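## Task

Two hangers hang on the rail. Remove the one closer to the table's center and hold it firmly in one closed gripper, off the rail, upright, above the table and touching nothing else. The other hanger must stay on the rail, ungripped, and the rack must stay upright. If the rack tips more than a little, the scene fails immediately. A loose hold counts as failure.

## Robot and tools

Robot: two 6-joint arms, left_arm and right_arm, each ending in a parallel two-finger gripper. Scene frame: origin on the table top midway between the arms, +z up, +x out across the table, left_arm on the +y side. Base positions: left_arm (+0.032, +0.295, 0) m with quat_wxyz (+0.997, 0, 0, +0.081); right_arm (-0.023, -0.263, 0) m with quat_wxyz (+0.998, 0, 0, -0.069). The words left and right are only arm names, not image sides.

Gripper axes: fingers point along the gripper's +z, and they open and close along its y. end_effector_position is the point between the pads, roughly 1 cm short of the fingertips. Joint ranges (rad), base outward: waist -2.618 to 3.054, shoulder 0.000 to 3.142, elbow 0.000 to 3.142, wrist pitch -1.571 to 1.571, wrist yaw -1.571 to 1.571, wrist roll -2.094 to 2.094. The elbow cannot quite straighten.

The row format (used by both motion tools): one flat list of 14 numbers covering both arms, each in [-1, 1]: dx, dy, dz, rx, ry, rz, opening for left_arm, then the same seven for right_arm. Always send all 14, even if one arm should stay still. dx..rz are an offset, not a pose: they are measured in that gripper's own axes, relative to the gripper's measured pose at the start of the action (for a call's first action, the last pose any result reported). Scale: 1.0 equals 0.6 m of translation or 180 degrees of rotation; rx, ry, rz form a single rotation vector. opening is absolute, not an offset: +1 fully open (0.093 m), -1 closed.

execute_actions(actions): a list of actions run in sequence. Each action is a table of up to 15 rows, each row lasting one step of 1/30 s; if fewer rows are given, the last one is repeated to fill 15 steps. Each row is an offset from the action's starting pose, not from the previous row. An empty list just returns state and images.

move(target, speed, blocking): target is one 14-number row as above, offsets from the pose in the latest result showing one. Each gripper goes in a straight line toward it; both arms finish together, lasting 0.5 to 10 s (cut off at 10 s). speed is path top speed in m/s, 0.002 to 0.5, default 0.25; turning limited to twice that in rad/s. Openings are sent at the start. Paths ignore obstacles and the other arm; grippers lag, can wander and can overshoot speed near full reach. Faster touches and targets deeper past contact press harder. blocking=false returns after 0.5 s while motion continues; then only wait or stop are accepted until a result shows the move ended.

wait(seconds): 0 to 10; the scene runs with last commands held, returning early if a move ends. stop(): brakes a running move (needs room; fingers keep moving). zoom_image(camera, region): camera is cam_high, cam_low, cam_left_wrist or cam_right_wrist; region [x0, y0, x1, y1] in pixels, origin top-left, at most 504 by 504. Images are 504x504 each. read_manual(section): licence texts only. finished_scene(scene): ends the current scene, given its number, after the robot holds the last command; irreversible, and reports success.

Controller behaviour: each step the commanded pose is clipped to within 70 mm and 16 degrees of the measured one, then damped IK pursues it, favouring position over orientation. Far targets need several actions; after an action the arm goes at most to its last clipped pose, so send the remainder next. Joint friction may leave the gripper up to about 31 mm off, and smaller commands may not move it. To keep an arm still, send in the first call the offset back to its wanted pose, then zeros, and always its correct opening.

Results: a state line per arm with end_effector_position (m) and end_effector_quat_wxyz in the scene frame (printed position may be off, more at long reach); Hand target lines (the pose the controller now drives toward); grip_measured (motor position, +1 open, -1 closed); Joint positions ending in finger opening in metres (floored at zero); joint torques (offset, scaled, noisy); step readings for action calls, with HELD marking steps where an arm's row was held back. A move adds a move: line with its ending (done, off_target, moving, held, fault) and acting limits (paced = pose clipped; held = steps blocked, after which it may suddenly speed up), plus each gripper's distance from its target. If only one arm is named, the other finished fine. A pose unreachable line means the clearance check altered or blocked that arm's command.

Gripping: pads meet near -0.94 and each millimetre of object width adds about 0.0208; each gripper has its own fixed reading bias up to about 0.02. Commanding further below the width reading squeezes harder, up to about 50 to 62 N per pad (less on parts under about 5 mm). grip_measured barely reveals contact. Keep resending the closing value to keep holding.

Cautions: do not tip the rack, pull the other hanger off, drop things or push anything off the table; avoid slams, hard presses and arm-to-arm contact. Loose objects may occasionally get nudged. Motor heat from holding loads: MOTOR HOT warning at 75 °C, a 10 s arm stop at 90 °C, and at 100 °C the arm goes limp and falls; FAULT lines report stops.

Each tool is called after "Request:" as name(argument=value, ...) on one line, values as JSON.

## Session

Request:
execute_actions(actions=[])

Scene clock: 0.00 s.
left_arm: end_effector_position=(+0.4037, +0.3517, +0.4092) grip_measured=+1.000 end_effector_quat_wxyz=(+0.711, -0.055, +0.699, +0.054) | right_arm: end_effector_position=(+0.3486, -0.3140, +0.4073) grip_measured=+1.000 end_effector_quat_wxyz=(+0.710, +0.048, +0.701, -0.055)
Joint positions: left_arm=[-0.01   1.052  1.062  0.007 -0.003 -0.002  0.093] | right_arm=[ 0.009  1.049  1.055  0.008  0.016 -0.009  0.093]
Joint velocities: left_arm=[-0.017  0.002 -0.012  0.007  0.007 -0.022  0.   ] | right_arm=[-0.012 -0.002 -0.012 -0.081  0.037  0.051  0.   ]
Joint torques (N m, as the arm reports them, + toward a larger angle): no reading
Motor temperatures (°C, as the motors report them): left_arm=[20 19 29 28 20 18] | right_arm=[20 21 24 29 19 19]
Hand target (left_arm): +0.404, +0.352, +0.409; +0.711, -0.055, +0.699, +0.054
Hand target (right_arm): +0.349, -0.314, +0.407; +0.710, +0.048, +0.701, -0.055

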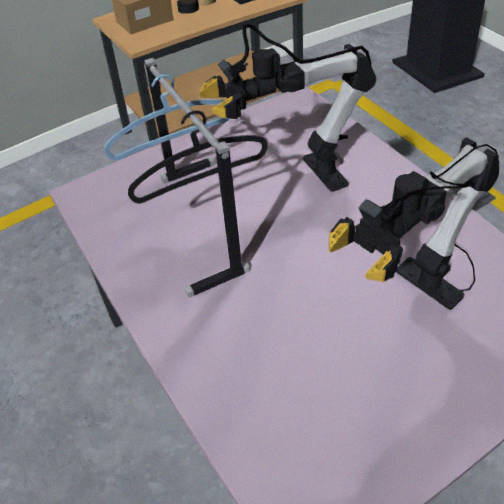

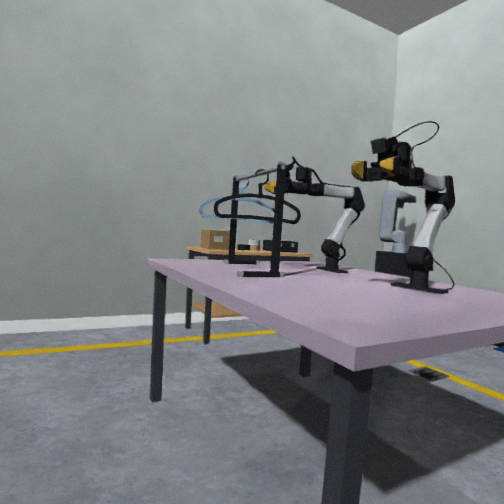

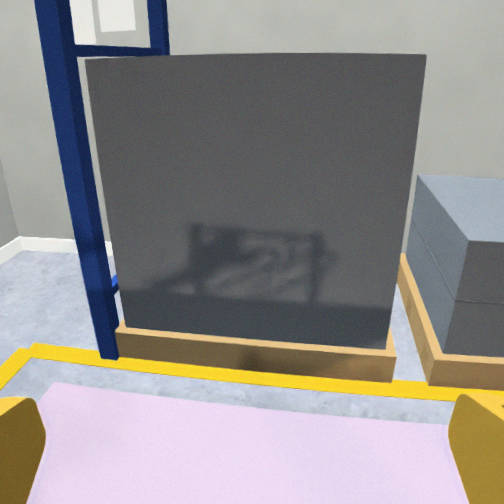

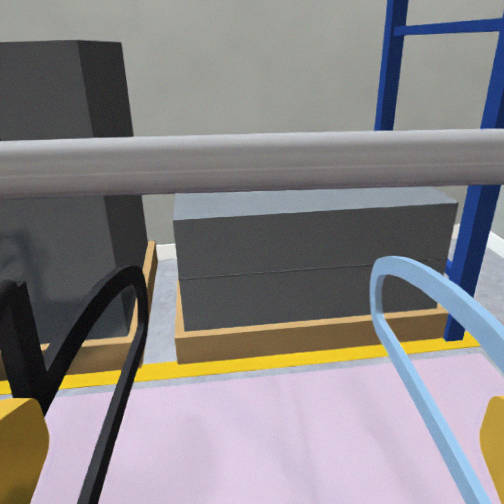

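Request:
zoom_image(camera="cam_high", region=[100, 40, 280, 220])

Request:
zoom_image(camera="cam_low", region=[195, 145, 315, 265])

Region (100, 40, 280, 220) of cam_high's 504x504 image, scaled by 2.800, with more detail than that image has.

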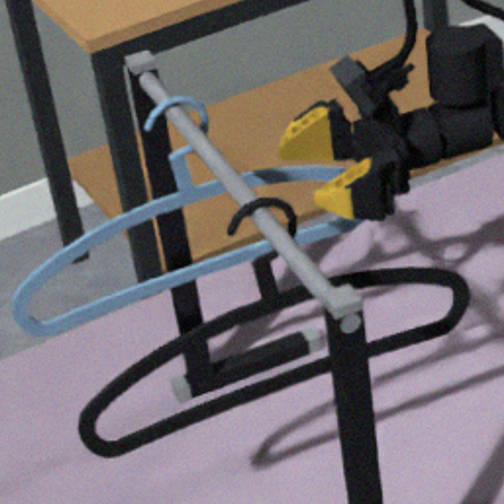

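Region (195, 145, 315, 265) of cam_low's 504x504 image, scaled by 4.200, with more detail than that image has.

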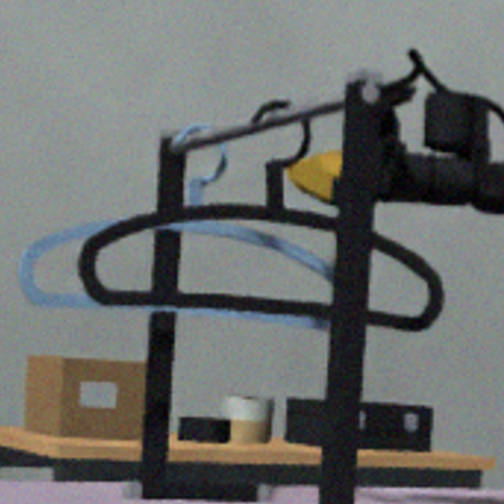

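Request:
move(target=[0,0,0,0,0,0,1, 0.077,0.125,-0.059,-0.039,0.231,-0.015,0.2], speed=0.3)

Request:
zoom_image(camera="cam_high", region=[160, 60, 280, 180])

Scene clock: 23.90 s.
left_arm: end_effector_position=(+0.4037, +0.3517, +0.4092) grip_measured=+1.000 end_effector_quat_wxyz=(+0.711, -0.055, +0.699, +0.054) | right_arm: end_effector_position=(+0.3236, -0.2361, +0.3584) grip_measured=+0.203 end_effector_quat_wxyz=(+0.420, -0.003, +0.908, -0.007)
Joint positions: left_arm=[-0.01   1.052  1.062  0.007 -0.003 -0.002  0.093] | right_arm=[ 0.267  1.335  1.709 -1.085  0.108  0.073  0.055]
Joint velocities: left_arm=[-0.007  0.002 -0.007 -0.037 -0.051 -0.022  0.   ] | right_arm=[ 0.007  0.002  0.007  0.007 -0.125 -0.007 -0.001]
Joint torques (N m, as the arm reports them, + toward a larger angle): left_arm=[-0.12 -3.74  7.92  2.46  0.1  -0.05] | right_arm=[ 0.2  -2.86  9.75  1.91  0.17  0.03]
Motor temperatures (°C, as the motors report them): left_arm=[20 19 34 33 20 18] | right_arm=[20 21 27 33 19 19]
Hand target (left_arm): +0.404, +0.352, +0.409; +0.711, -0.055, +0.699, +0.054
Hand target (right_arm): +0.325, -0.235, +0.360; +0.417, +0.000, +0.909, -0.009
Off the commanded pose (left_arm): 0.000 m, 0 deg.
Off the commanded pose (right_arm): 0.002 m, 1 deg.
move: done

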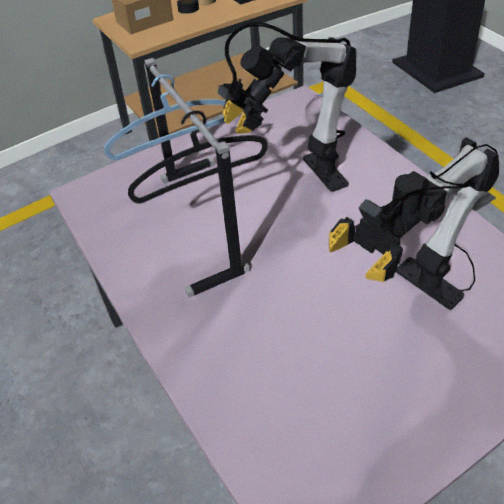

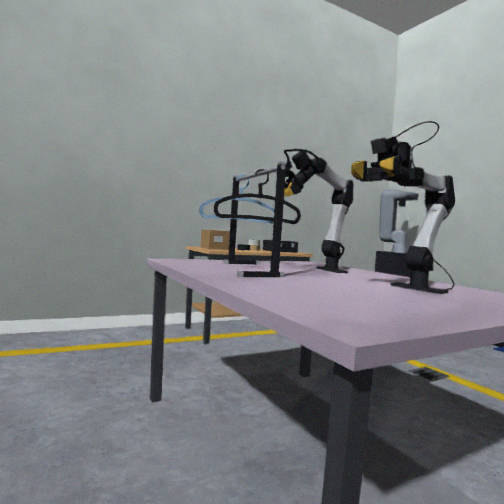

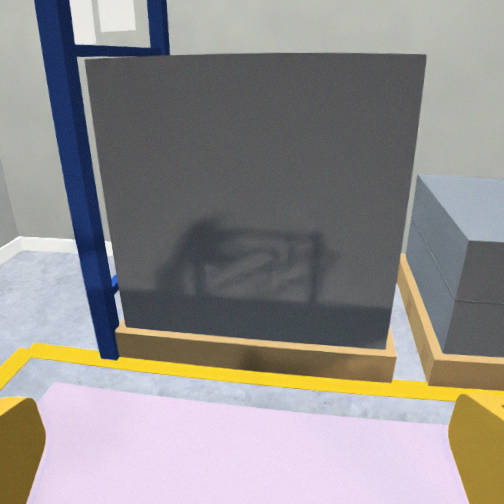

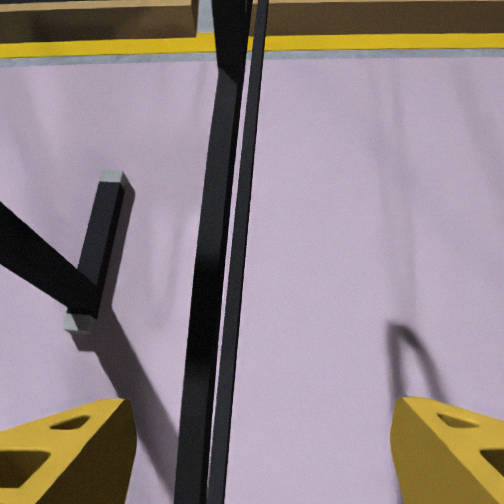

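Region (160, 60, 280, 180) of cam_high's 504x504 image, scaled by 4.200, with more detail than that image has.

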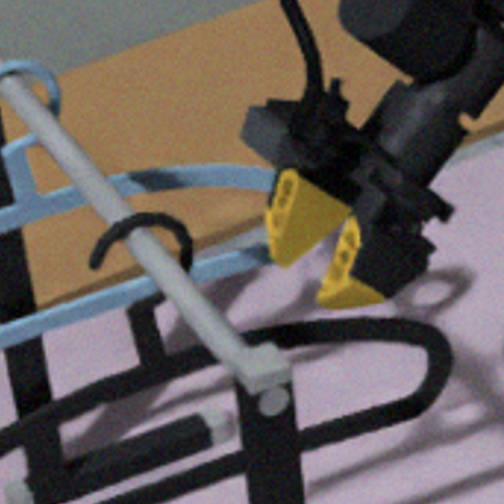

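Request:
move(target=[0,0,0,0,0,0,1, -0.012,0.026,0.127,0.014,0.003,0.018,0.1], speed=0.15)

Request:
zoom_image(camera="cam_high", region=[160, 60, 280, 180])

Scene clock: 37.50 s.
left_arm: end_effector_position=(+0.4037, +0.3517, +0.4092) grip_measured=+1.000 end_effector_quat_wxyz=(+0.711, -0.055, +0.699, +0.054) | right_arm: end_effector_position=(+0.3810, -0.2221, +0.3151) grip_measured=+0.103 end_effector_quat_wxyz=(+0.409, +0.029, +0.912, -0.013)
Joint positions: left_arm=[-0.01   1.052  1.062  0.007 -0.003 -0.002  0.093] | right_arm=[ 0.311  1.484  1.655 -0.913  0.175  0.158  0.05 ]
Joint velocities: left_arm=[-0.002 -0.012 -0.007 -0.11  -0.037  0.037  0.   ] | right_arm=[-0.007  0.007  0.002 -0.007  0.022  0.007 -0.   ]
Joint torques (N m, as the arm reports them, + toward a larger angle): left_arm=[-0.18 -3.71  7.87  2.44  0.08 -0.02] | right_arm=[ 0.29 -5.56  6.92  2.26  0.16  0.05]
Motor temperatures (°C, as the motors report them): left_arm=[20 20 36 34 20 18] | right_arm=[20 21 29 32 19 19]
Hand target (left_arm): +0.404, +0.352, +0.409; +0.711, -0.055, +0.699, +0.054
Hand target (right_arm): +0.386, -0.220, +0.314; +0.415, +0.032, +0.909, -0.014
Off the commanded pose (left_arm): 0.000 m, 0 deg.
Off the commanded pose (right_arm): 0.005 m, 1 deg.
move: done

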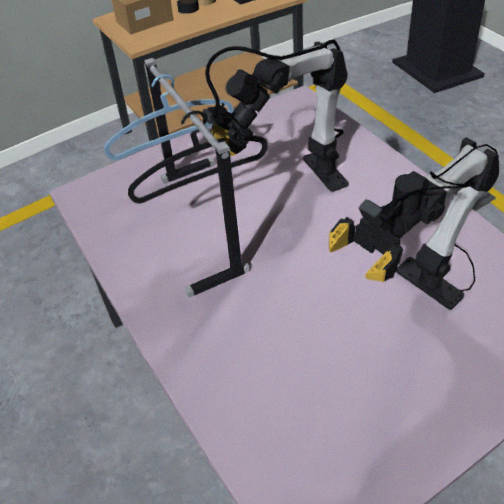

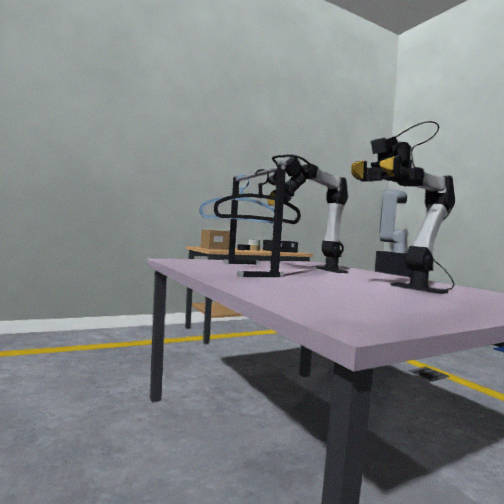

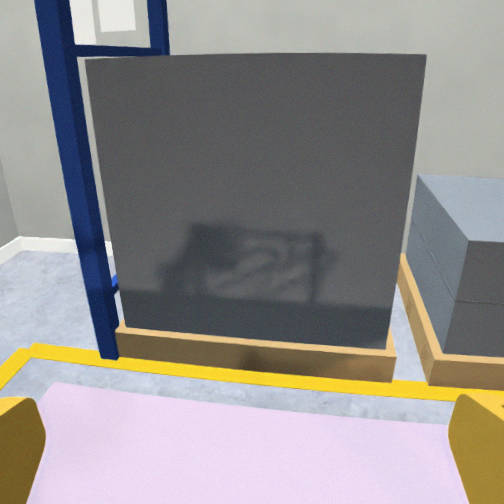

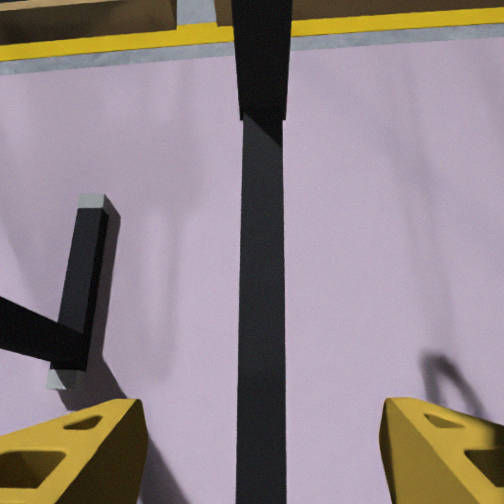

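Region (160, 60, 280, 180) of cam_high's 504x504 image, scaled by 4.200, with more detail than that image has.

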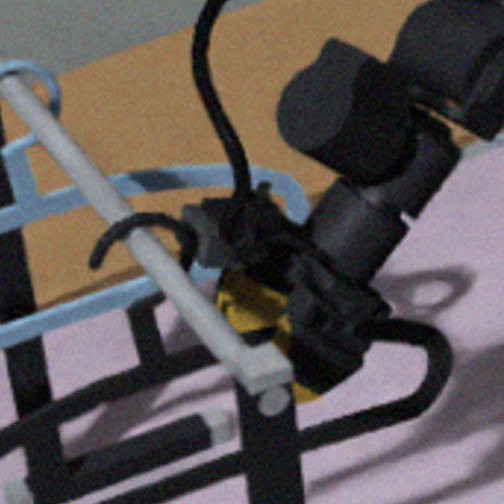

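Request:
execute_actions(actions=[[[0,0,0,0,0,0,1, 0,0,0,0,0,0,-0.1],[0,0,0,0,0,0,1, 0,0,0,0,0,0,-0.25],[0,0,0,0,0,0,1, 0,0,0,0,0,0,-0.4],[0,0,0,0,0,0,1, 0,0,0,0,0,0,-0.52],[0,0,0,0,0,0,1, 0,0,0,0,0,0,-0.62],[0,0,0,0,0,0,1, 0,0,0,0,0,0,-0.68],[0,0,0,0,0,0,1, 0,0,0,0,0,0,-0.73],[0,0,0,0,0,0,1, 0,0,0,0,0,0,-0.78],[0,0,0,0,0,0,1, 0,0,0,0,0,0,-0.83],[0,0,0,0,0,0,1, 0,0,0,0,0,0,-0.88],[0,0,0,0,0,0,1, 0,0,0,0,0,0,-0.94],[0,0,0,0,0,0,1, 0,0,0,0,0,0,-1]]])

Request:
zoom_image(camera="cam_low", region=[240, 155, 295, 210])

Scene clock: 48.23 s.
left_arm: end_effector_position=(+0.4037, +0.3517, +0.4092) grip_measured=+1.000 end_effector_quat_wxyz=(+0.711, -0.055, +0.699, +0.054) | right_arm: end_effector_position=(+0.3813, -0.2222, +0.3155) grip_measured=-0.963 end_effector_quat_wxyz=(+0.409, +0.029, +0.912, -0.013)
Joint positions: left_arm=[-0.01   1.052  1.062  0.007 -0.003 -0.002  0.093] | right_arm=[ 0.311  1.484  1.655 -0.911  0.176  0.158  0.   ]
Joint velocities: left_arm=[ 0.007  0.002 -0.012  0.022  0.022 -0.022  0.   ] | right_arm=[-0.002 -0.032 -0.002  0.037 -0.066 -0.095  0.   ]
Joint torques (N m, as the arm reports them, + toward a larger angle): left_arm=[-0.05 -3.69  7.91  2.45  0.1  -0.06] | right_arm=[-0.37 -5.92  8.07  1.95  0.09 -0.05]
Motor temperatures (°C, as the motors report them): left_arm=[20 20 37 35 20 18] | right_arm=[20 22 28 33 19 19]
Hand target (left_arm): +0.404, +0.352, +0.409; +0.711, -0.055, +0.699, +0.054
Hand target (right_arm): +0.381, -0.222, +0.315; +0.409, +0.029, +0.912, -0.013
Off the commanded pose (left_arm): 0.000 m, 0 deg.
Off the commanded pose (right_arm): 0.000 m, 0 deg.
Step readings (end_effector_position):
0: left_arm (+0.4037, +0.3517, +0.4092) | right_arm (+0.3813, -0.2222, +0.3155)
1: left_arm (+0.4037, +0.3517, +0.4092) | right_arm (+0.3813, -0.2222, +0.3155)
2: left_arm (+0.4037, +0.3517, +0.4092) | right_arm (+0.3813, -0.2222, +0.3155)
4: left_arm (+0.4037, +0.3517, +0.4092) | right_arm (+0.3813, -0.2222, +0.3155)
8: left_arm (+0.4037, +0.3517, +0.4092) | right_arm (+0.3813, -0.2222, +0.3155)
15: end_effector_position above

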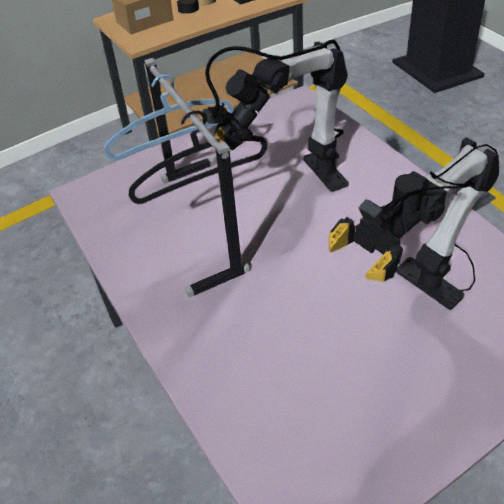

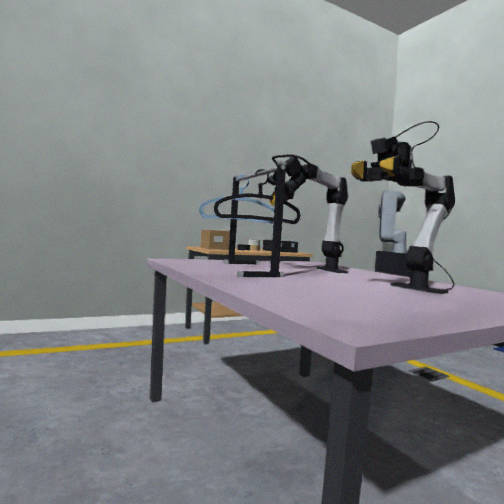

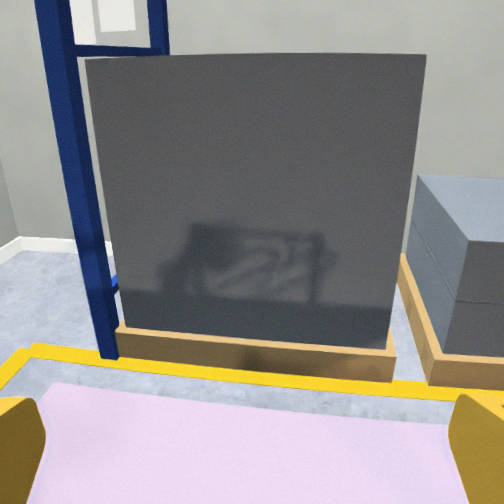

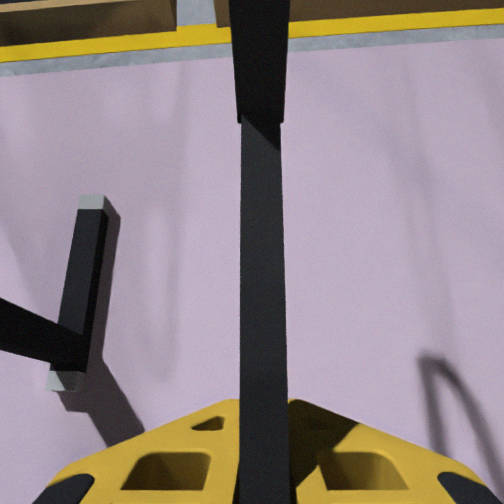

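Region (240, 155, 295, 210) of cam_low's 504x504 image, scaled by 9.164, with more detail than that image has.

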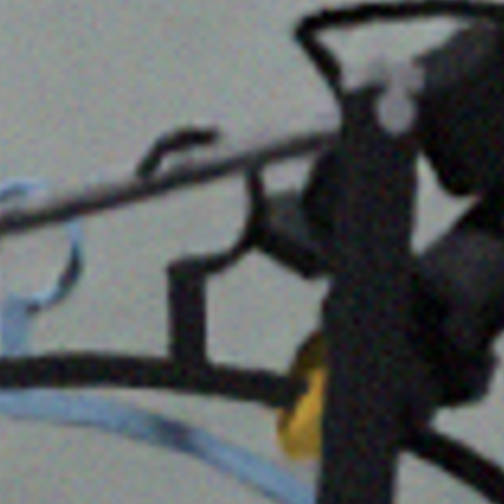

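Request:
move(target=[0,0,0,0,0,0,1, -0.038,0,-0.048,0,-0.008,0,-1], speed=0.08)

Request:
zoom_image(camera="cam_low", region=[240, 155, 295, 210])

Request:
zoom_image(camera="cam_high", region=[160, 80, 240, 160])

Scene clock: 55.57 s.
left_arm: end_effector_position=(+0.4037, +0.3517, +0.4092) grip_measured=+1.000 end_effector_quat_wxyz=(+0.711, -0.055, +0.699, +0.054) | right_arm: end_effector_position=(+0.3707, -0.2241, +0.3413) grip_measured=-0.963 end_effector_quat_wxyz=(+0.407, +0.029, +0.913, -0.014)
Joint positions: left_arm=[-0.01   1.052  1.062  0.007 -0.003 -0.002  0.093] | right_arm=[ 0.311  1.499  1.788 -1.036  0.176  0.158  0.   ]
Joint velocities: left_arm=[ 0.002 -0.002  0.007 -0.051 -0.022  0.037  0.   ] | right_arm=[ 0.007 -0.017  0.007 -0.051 -0.022  0.066  0.   ]
Joint torques (N m, as the arm reports them, + toward a larger angle): left_arm=[-0.09 -3.7   7.88  2.43  0.1  -0.03] | right_arm=[-0.01 -5.12 10.25  2.08  0.18 -0.02]
Motor temperatures (°C, as the motors report them): left_arm=[20 20 37 35 20 18] | right_arm=[20 23 29 33 19 19]
Hand target (left_arm): +0.404, +0.352, +0.409; +0.711, -0.055, +0.699, +0.054
Hand target (right_arm): +0.375, -0.222, +0.352; +0.421, +0.029, +0.906, -0.014
Off the commanded pose (left_arm): 0.000 m, 0 deg.
Off the commanded pose (right_arm): 0.011 m, 2 deg.
move: off_target (right_arm)

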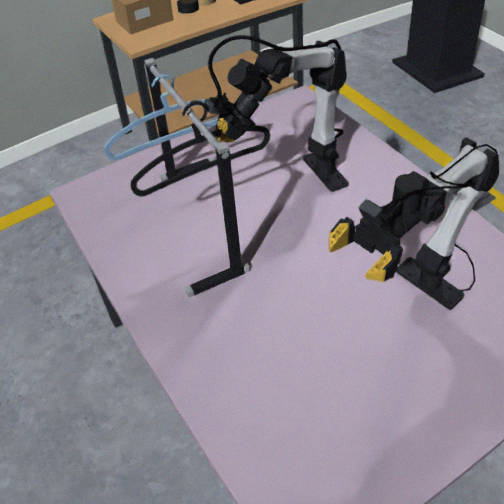

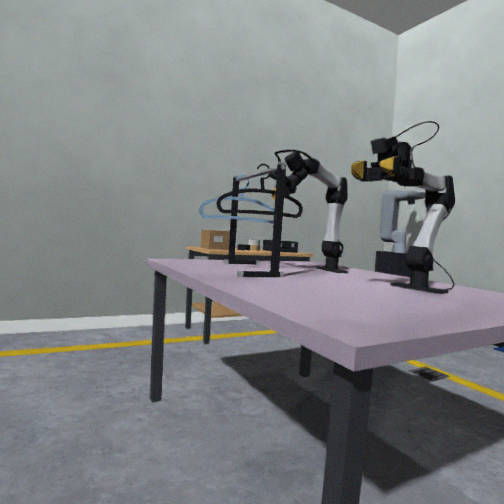

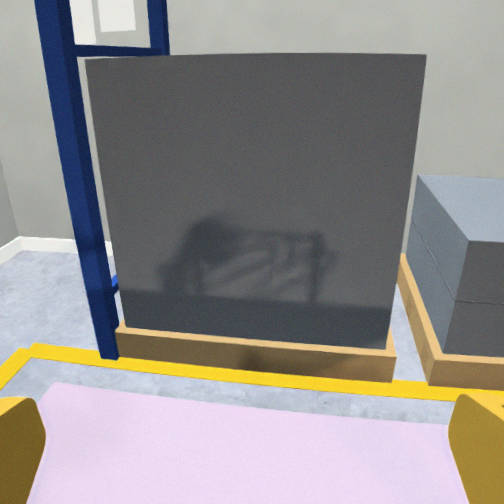

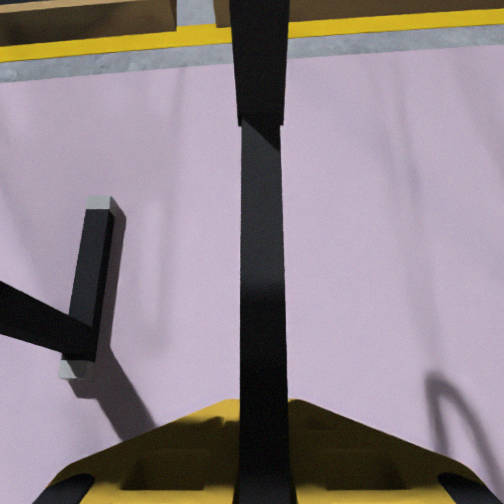

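Region (240, 155, 295, 210) of cam_low's 504x504 image, scaled by 9.164, with more detail than that image has.

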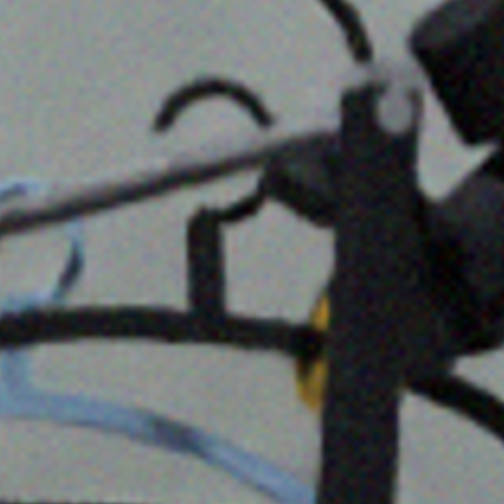

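Region (160, 80, 240, 160) of cam_high's 504x504 image, scaled by 6.300, with more detail than that image has.

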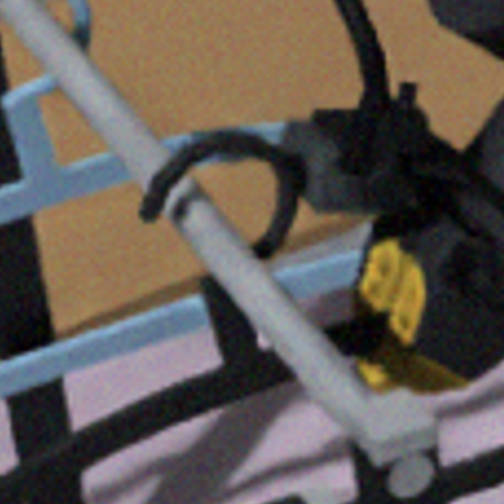

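Request:
move(target=[0,0,0,0,0,0,1, 0.074,-0.03,-0.167,-0.041,-0.044,-0.032,-1], speed=0.12)

Scene clock: 72.47 s.
left_arm: end_effector_position=(+0.4037, +0.3517, +0.4092) grip_measured=+1.000 end_effector_quat_wxyz=(+0.711, -0.055, +0.699, +0.054) | right_arm: end_effector_position=(+0.2672, -0.2360, +0.3766) grip_measured=-0.963 end_effector_quat_wxyz=(+0.464, -0.039, +0.885, +0.020)
Joint positions: left_arm=[-0.01   1.052  1.062  0.007 -0.003 -0.002  0.093] | right_arm=[ 0.234  1.106  1.579 -1.079  0.006  0.003  0.   ]
Joint velocities: left_arm=[-0.012  0.007 -0.012 -0.007 -0.037  0.022  0.   ] | right_arm=[-0.007  0.007 -0.012 -0.022  0.007  0.037  0.   ]
Joint torques (N m, as the arm reports them, + toward a larger angle): left_arm=[-0.16 -3.68  7.92  2.47  0.13 -0.05] | right_arm=[-1.15 -2.83  5.61  2.31 -0.12 -0.13]
Motor temperatures (°C, as the motors report them): left_arm=[20 20 38 35 20 18] | right_arm=[20 23 30 33 19 19]
Hand target (left_arm): +0.404, +0.352, +0.409; +0.711, -0.055, +0.699, +0.054
Hand target (right_arm): +0.266, -0.237, +0.377; +0.469, -0.043, +0.882, +0.022
Off the commanded pose (left_arm): 0.000 m, 0 deg.
Off the commanded pose (right_arm): 0.002 m, 1 deg.
move: done

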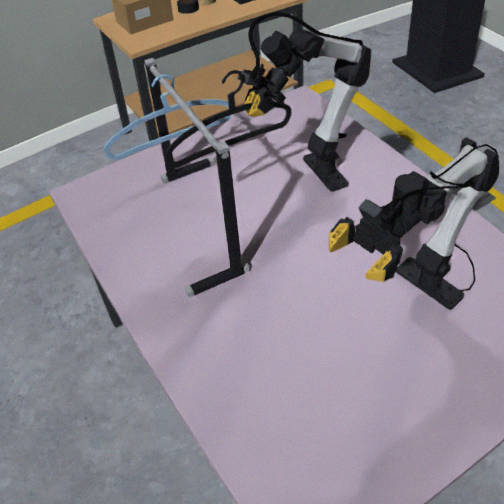

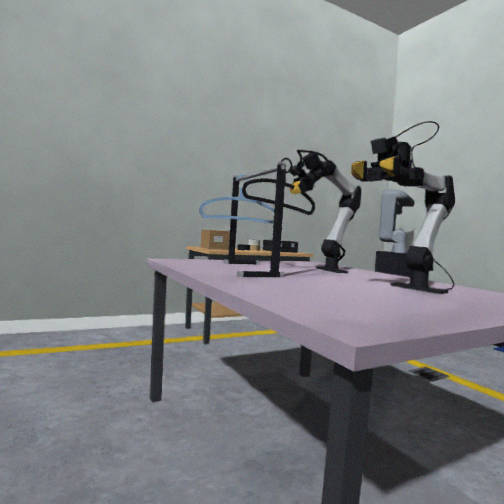

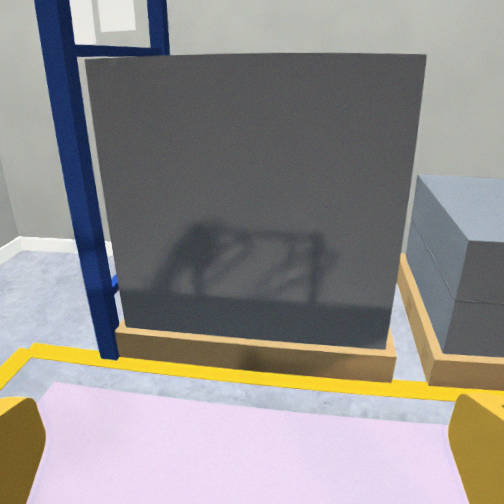

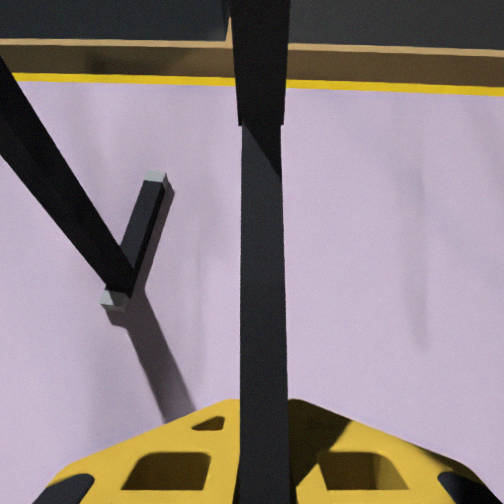

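Request:
move(target=[0,0,0,0,0,0,1, 0.228,0,-0.166,0,0.037,0,-1], speed=0.25)

Scene clock: 77.67 s.
left_arm: end_effector_position=(+0.4037, +0.3517, +0.4092) grip_measured=+1.000 end_effector_quat_wxyz=(+0.711, -0.055, +0.699, +0.054) | right_arm: end_effector_position=(+0.1071, -0.2509, +0.3253) grip_measured=-0.963 end_effector_quat_wxyz=(+0.410, -0.042, +0.911, +0.018)
Joint positions: left_arm=[-0.01   1.052  1.062  0.007 -0.003 -0.002  0.093] | right_arm=[ 0.233  0.658  1.409 -1.476  0.005  0.001  0.   ]
Joint velocities: left_arm=[-0.002  0.007 -0.012 -0.037 -0.051  0.007  0.   ] | right_arm=[ 0.002 -0.002 -0.017 -0.066 -0.037 -0.051  0.   ]
Joint torques (N m, as the arm reports them, + toward a larger angle): left_arm=[-0.1  -3.72  7.96  2.45  0.11 -0.06] | right_arm=[-0.09  1.76  3.81  2.11  0.02  0.  ]
Motor temperatures (°C, as the motors report them): left_arm=[20 20 39 36 20 18] | right_arm=[20 23 30 34 19 19]
Hand target (left_arm): +0.404, +0.352, +0.409; +0.711, -0.055, +0.699, +0.054
Hand target (right_arm): +0.107, -0.251, +0.323; +0.411, -0.042, +0.910, +0.018
Off the commanded pose (left_arm): 0.000 m, 0 deg.
Off the commanded pose (right_arm): 0.005 m, 0 deg.
move: done

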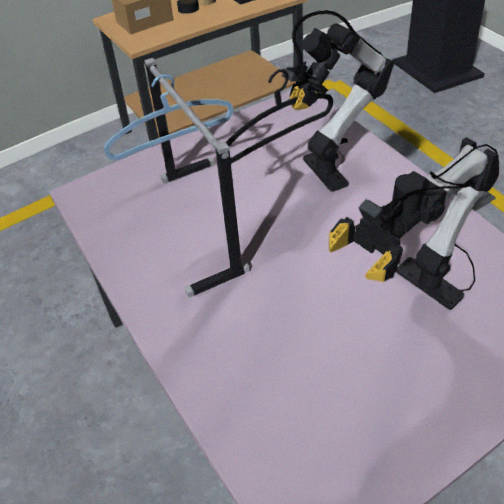

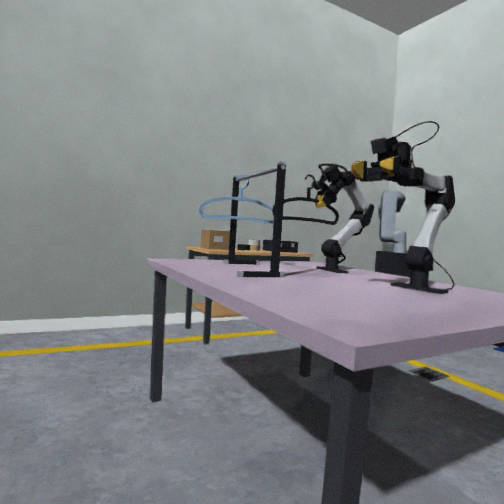

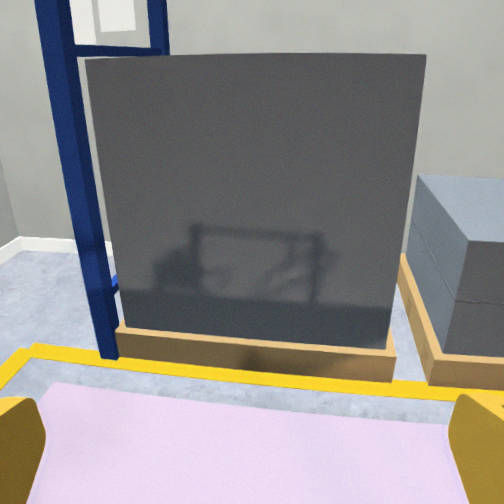

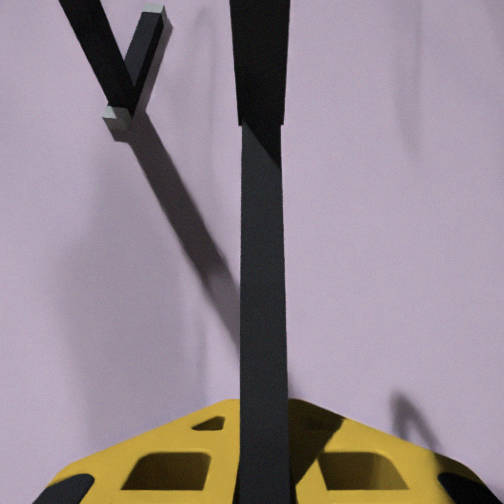

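Request:
move(target=[0,0,0,0,0,0,1, 0.052,0.167,-0.058,-0.208,0,-0.184,-1], speed=0.35)

Scene clock: 84.00 s.
left_arm: end_effector_position=(+0.4037, +0.3517, +0.4092) grip_measured=+1.000 end_effector_quat_wxyz=(+0.711, -0.055, +0.699, +0.054) | right_arm: end_effector_position=(+0.0492, -0.1613, +0.3186) grip_measured=-0.963 end_effector_quat_wxyz=(+0.351, -0.416, +0.819, +0.185)
Joint positions: left_arm=[-0.01   1.052  1.062  0.007 -0.003 -0.002  0.093] | right_arm=[ 0.783  0.658  1.409 -1.53  -0.224 -0.202  0.   ]
Joint velocities: left_arm=[ 0.002  0.017  0.007 -0.007 -0.037 -0.066  0.   ] | right_arm=[ 0.017 -0.007  0.007 -0.007  0.037 -0.007  0.   ]
Joint torques (N m, as the arm reports them, + toward a larger angle): left_arm=[-0.03 -3.74  7.82  2.42  0.1  -0.05] | right_arm=[ 0.37  2.69  5.55  2.35 -0.24 -0.07]
Motor temperatures (°C, as the motors report them): left_arm=[20 20 39 36 20 18] | right_arm=[20 23 29 34 19 19]
Hand target (left_arm): +0.404, +0.352, +0.409; +0.711, -0.055, +0.699, +0.054
Hand target (right_arm): +0.052, -0.155, +0.327; +0.368, -0.422, +0.805, +0.195
Off the commanded pose (left_arm): 0.000 m, 0 deg.
Off the commanded pose (right_arm): 0.009 m, 2 deg.
move: done

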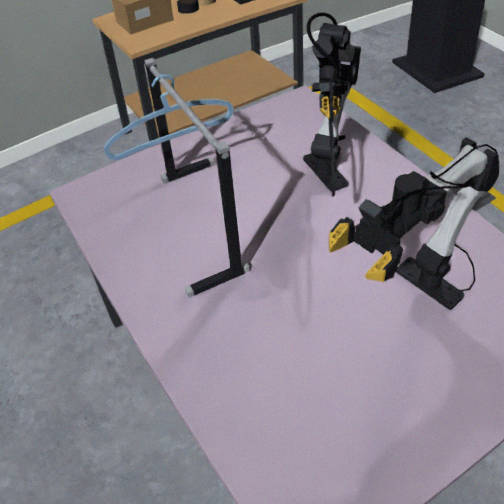

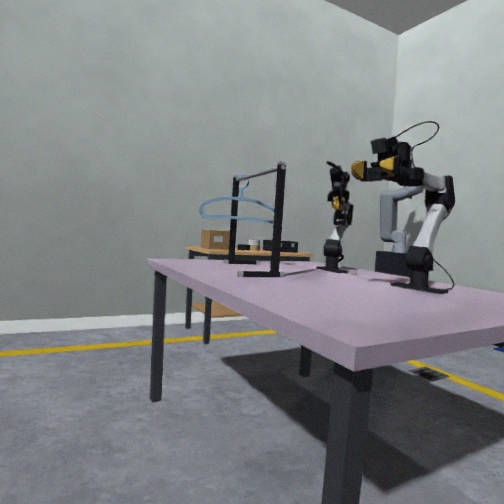

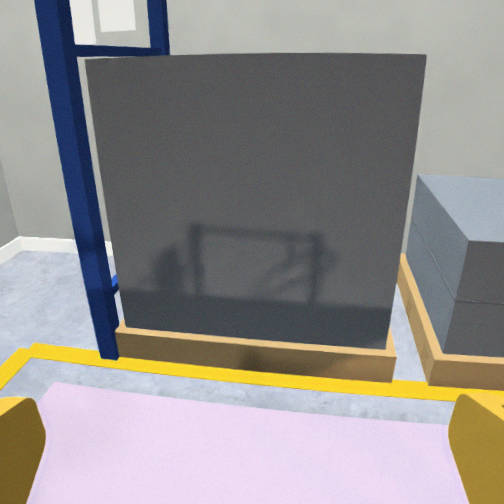

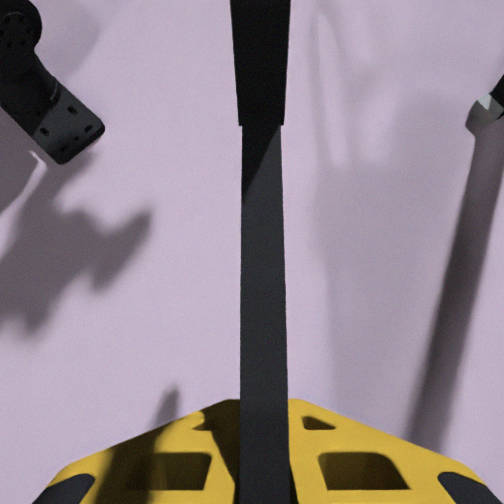

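Request:
finished_scene(scene=2)

The scene is finished: the task was done.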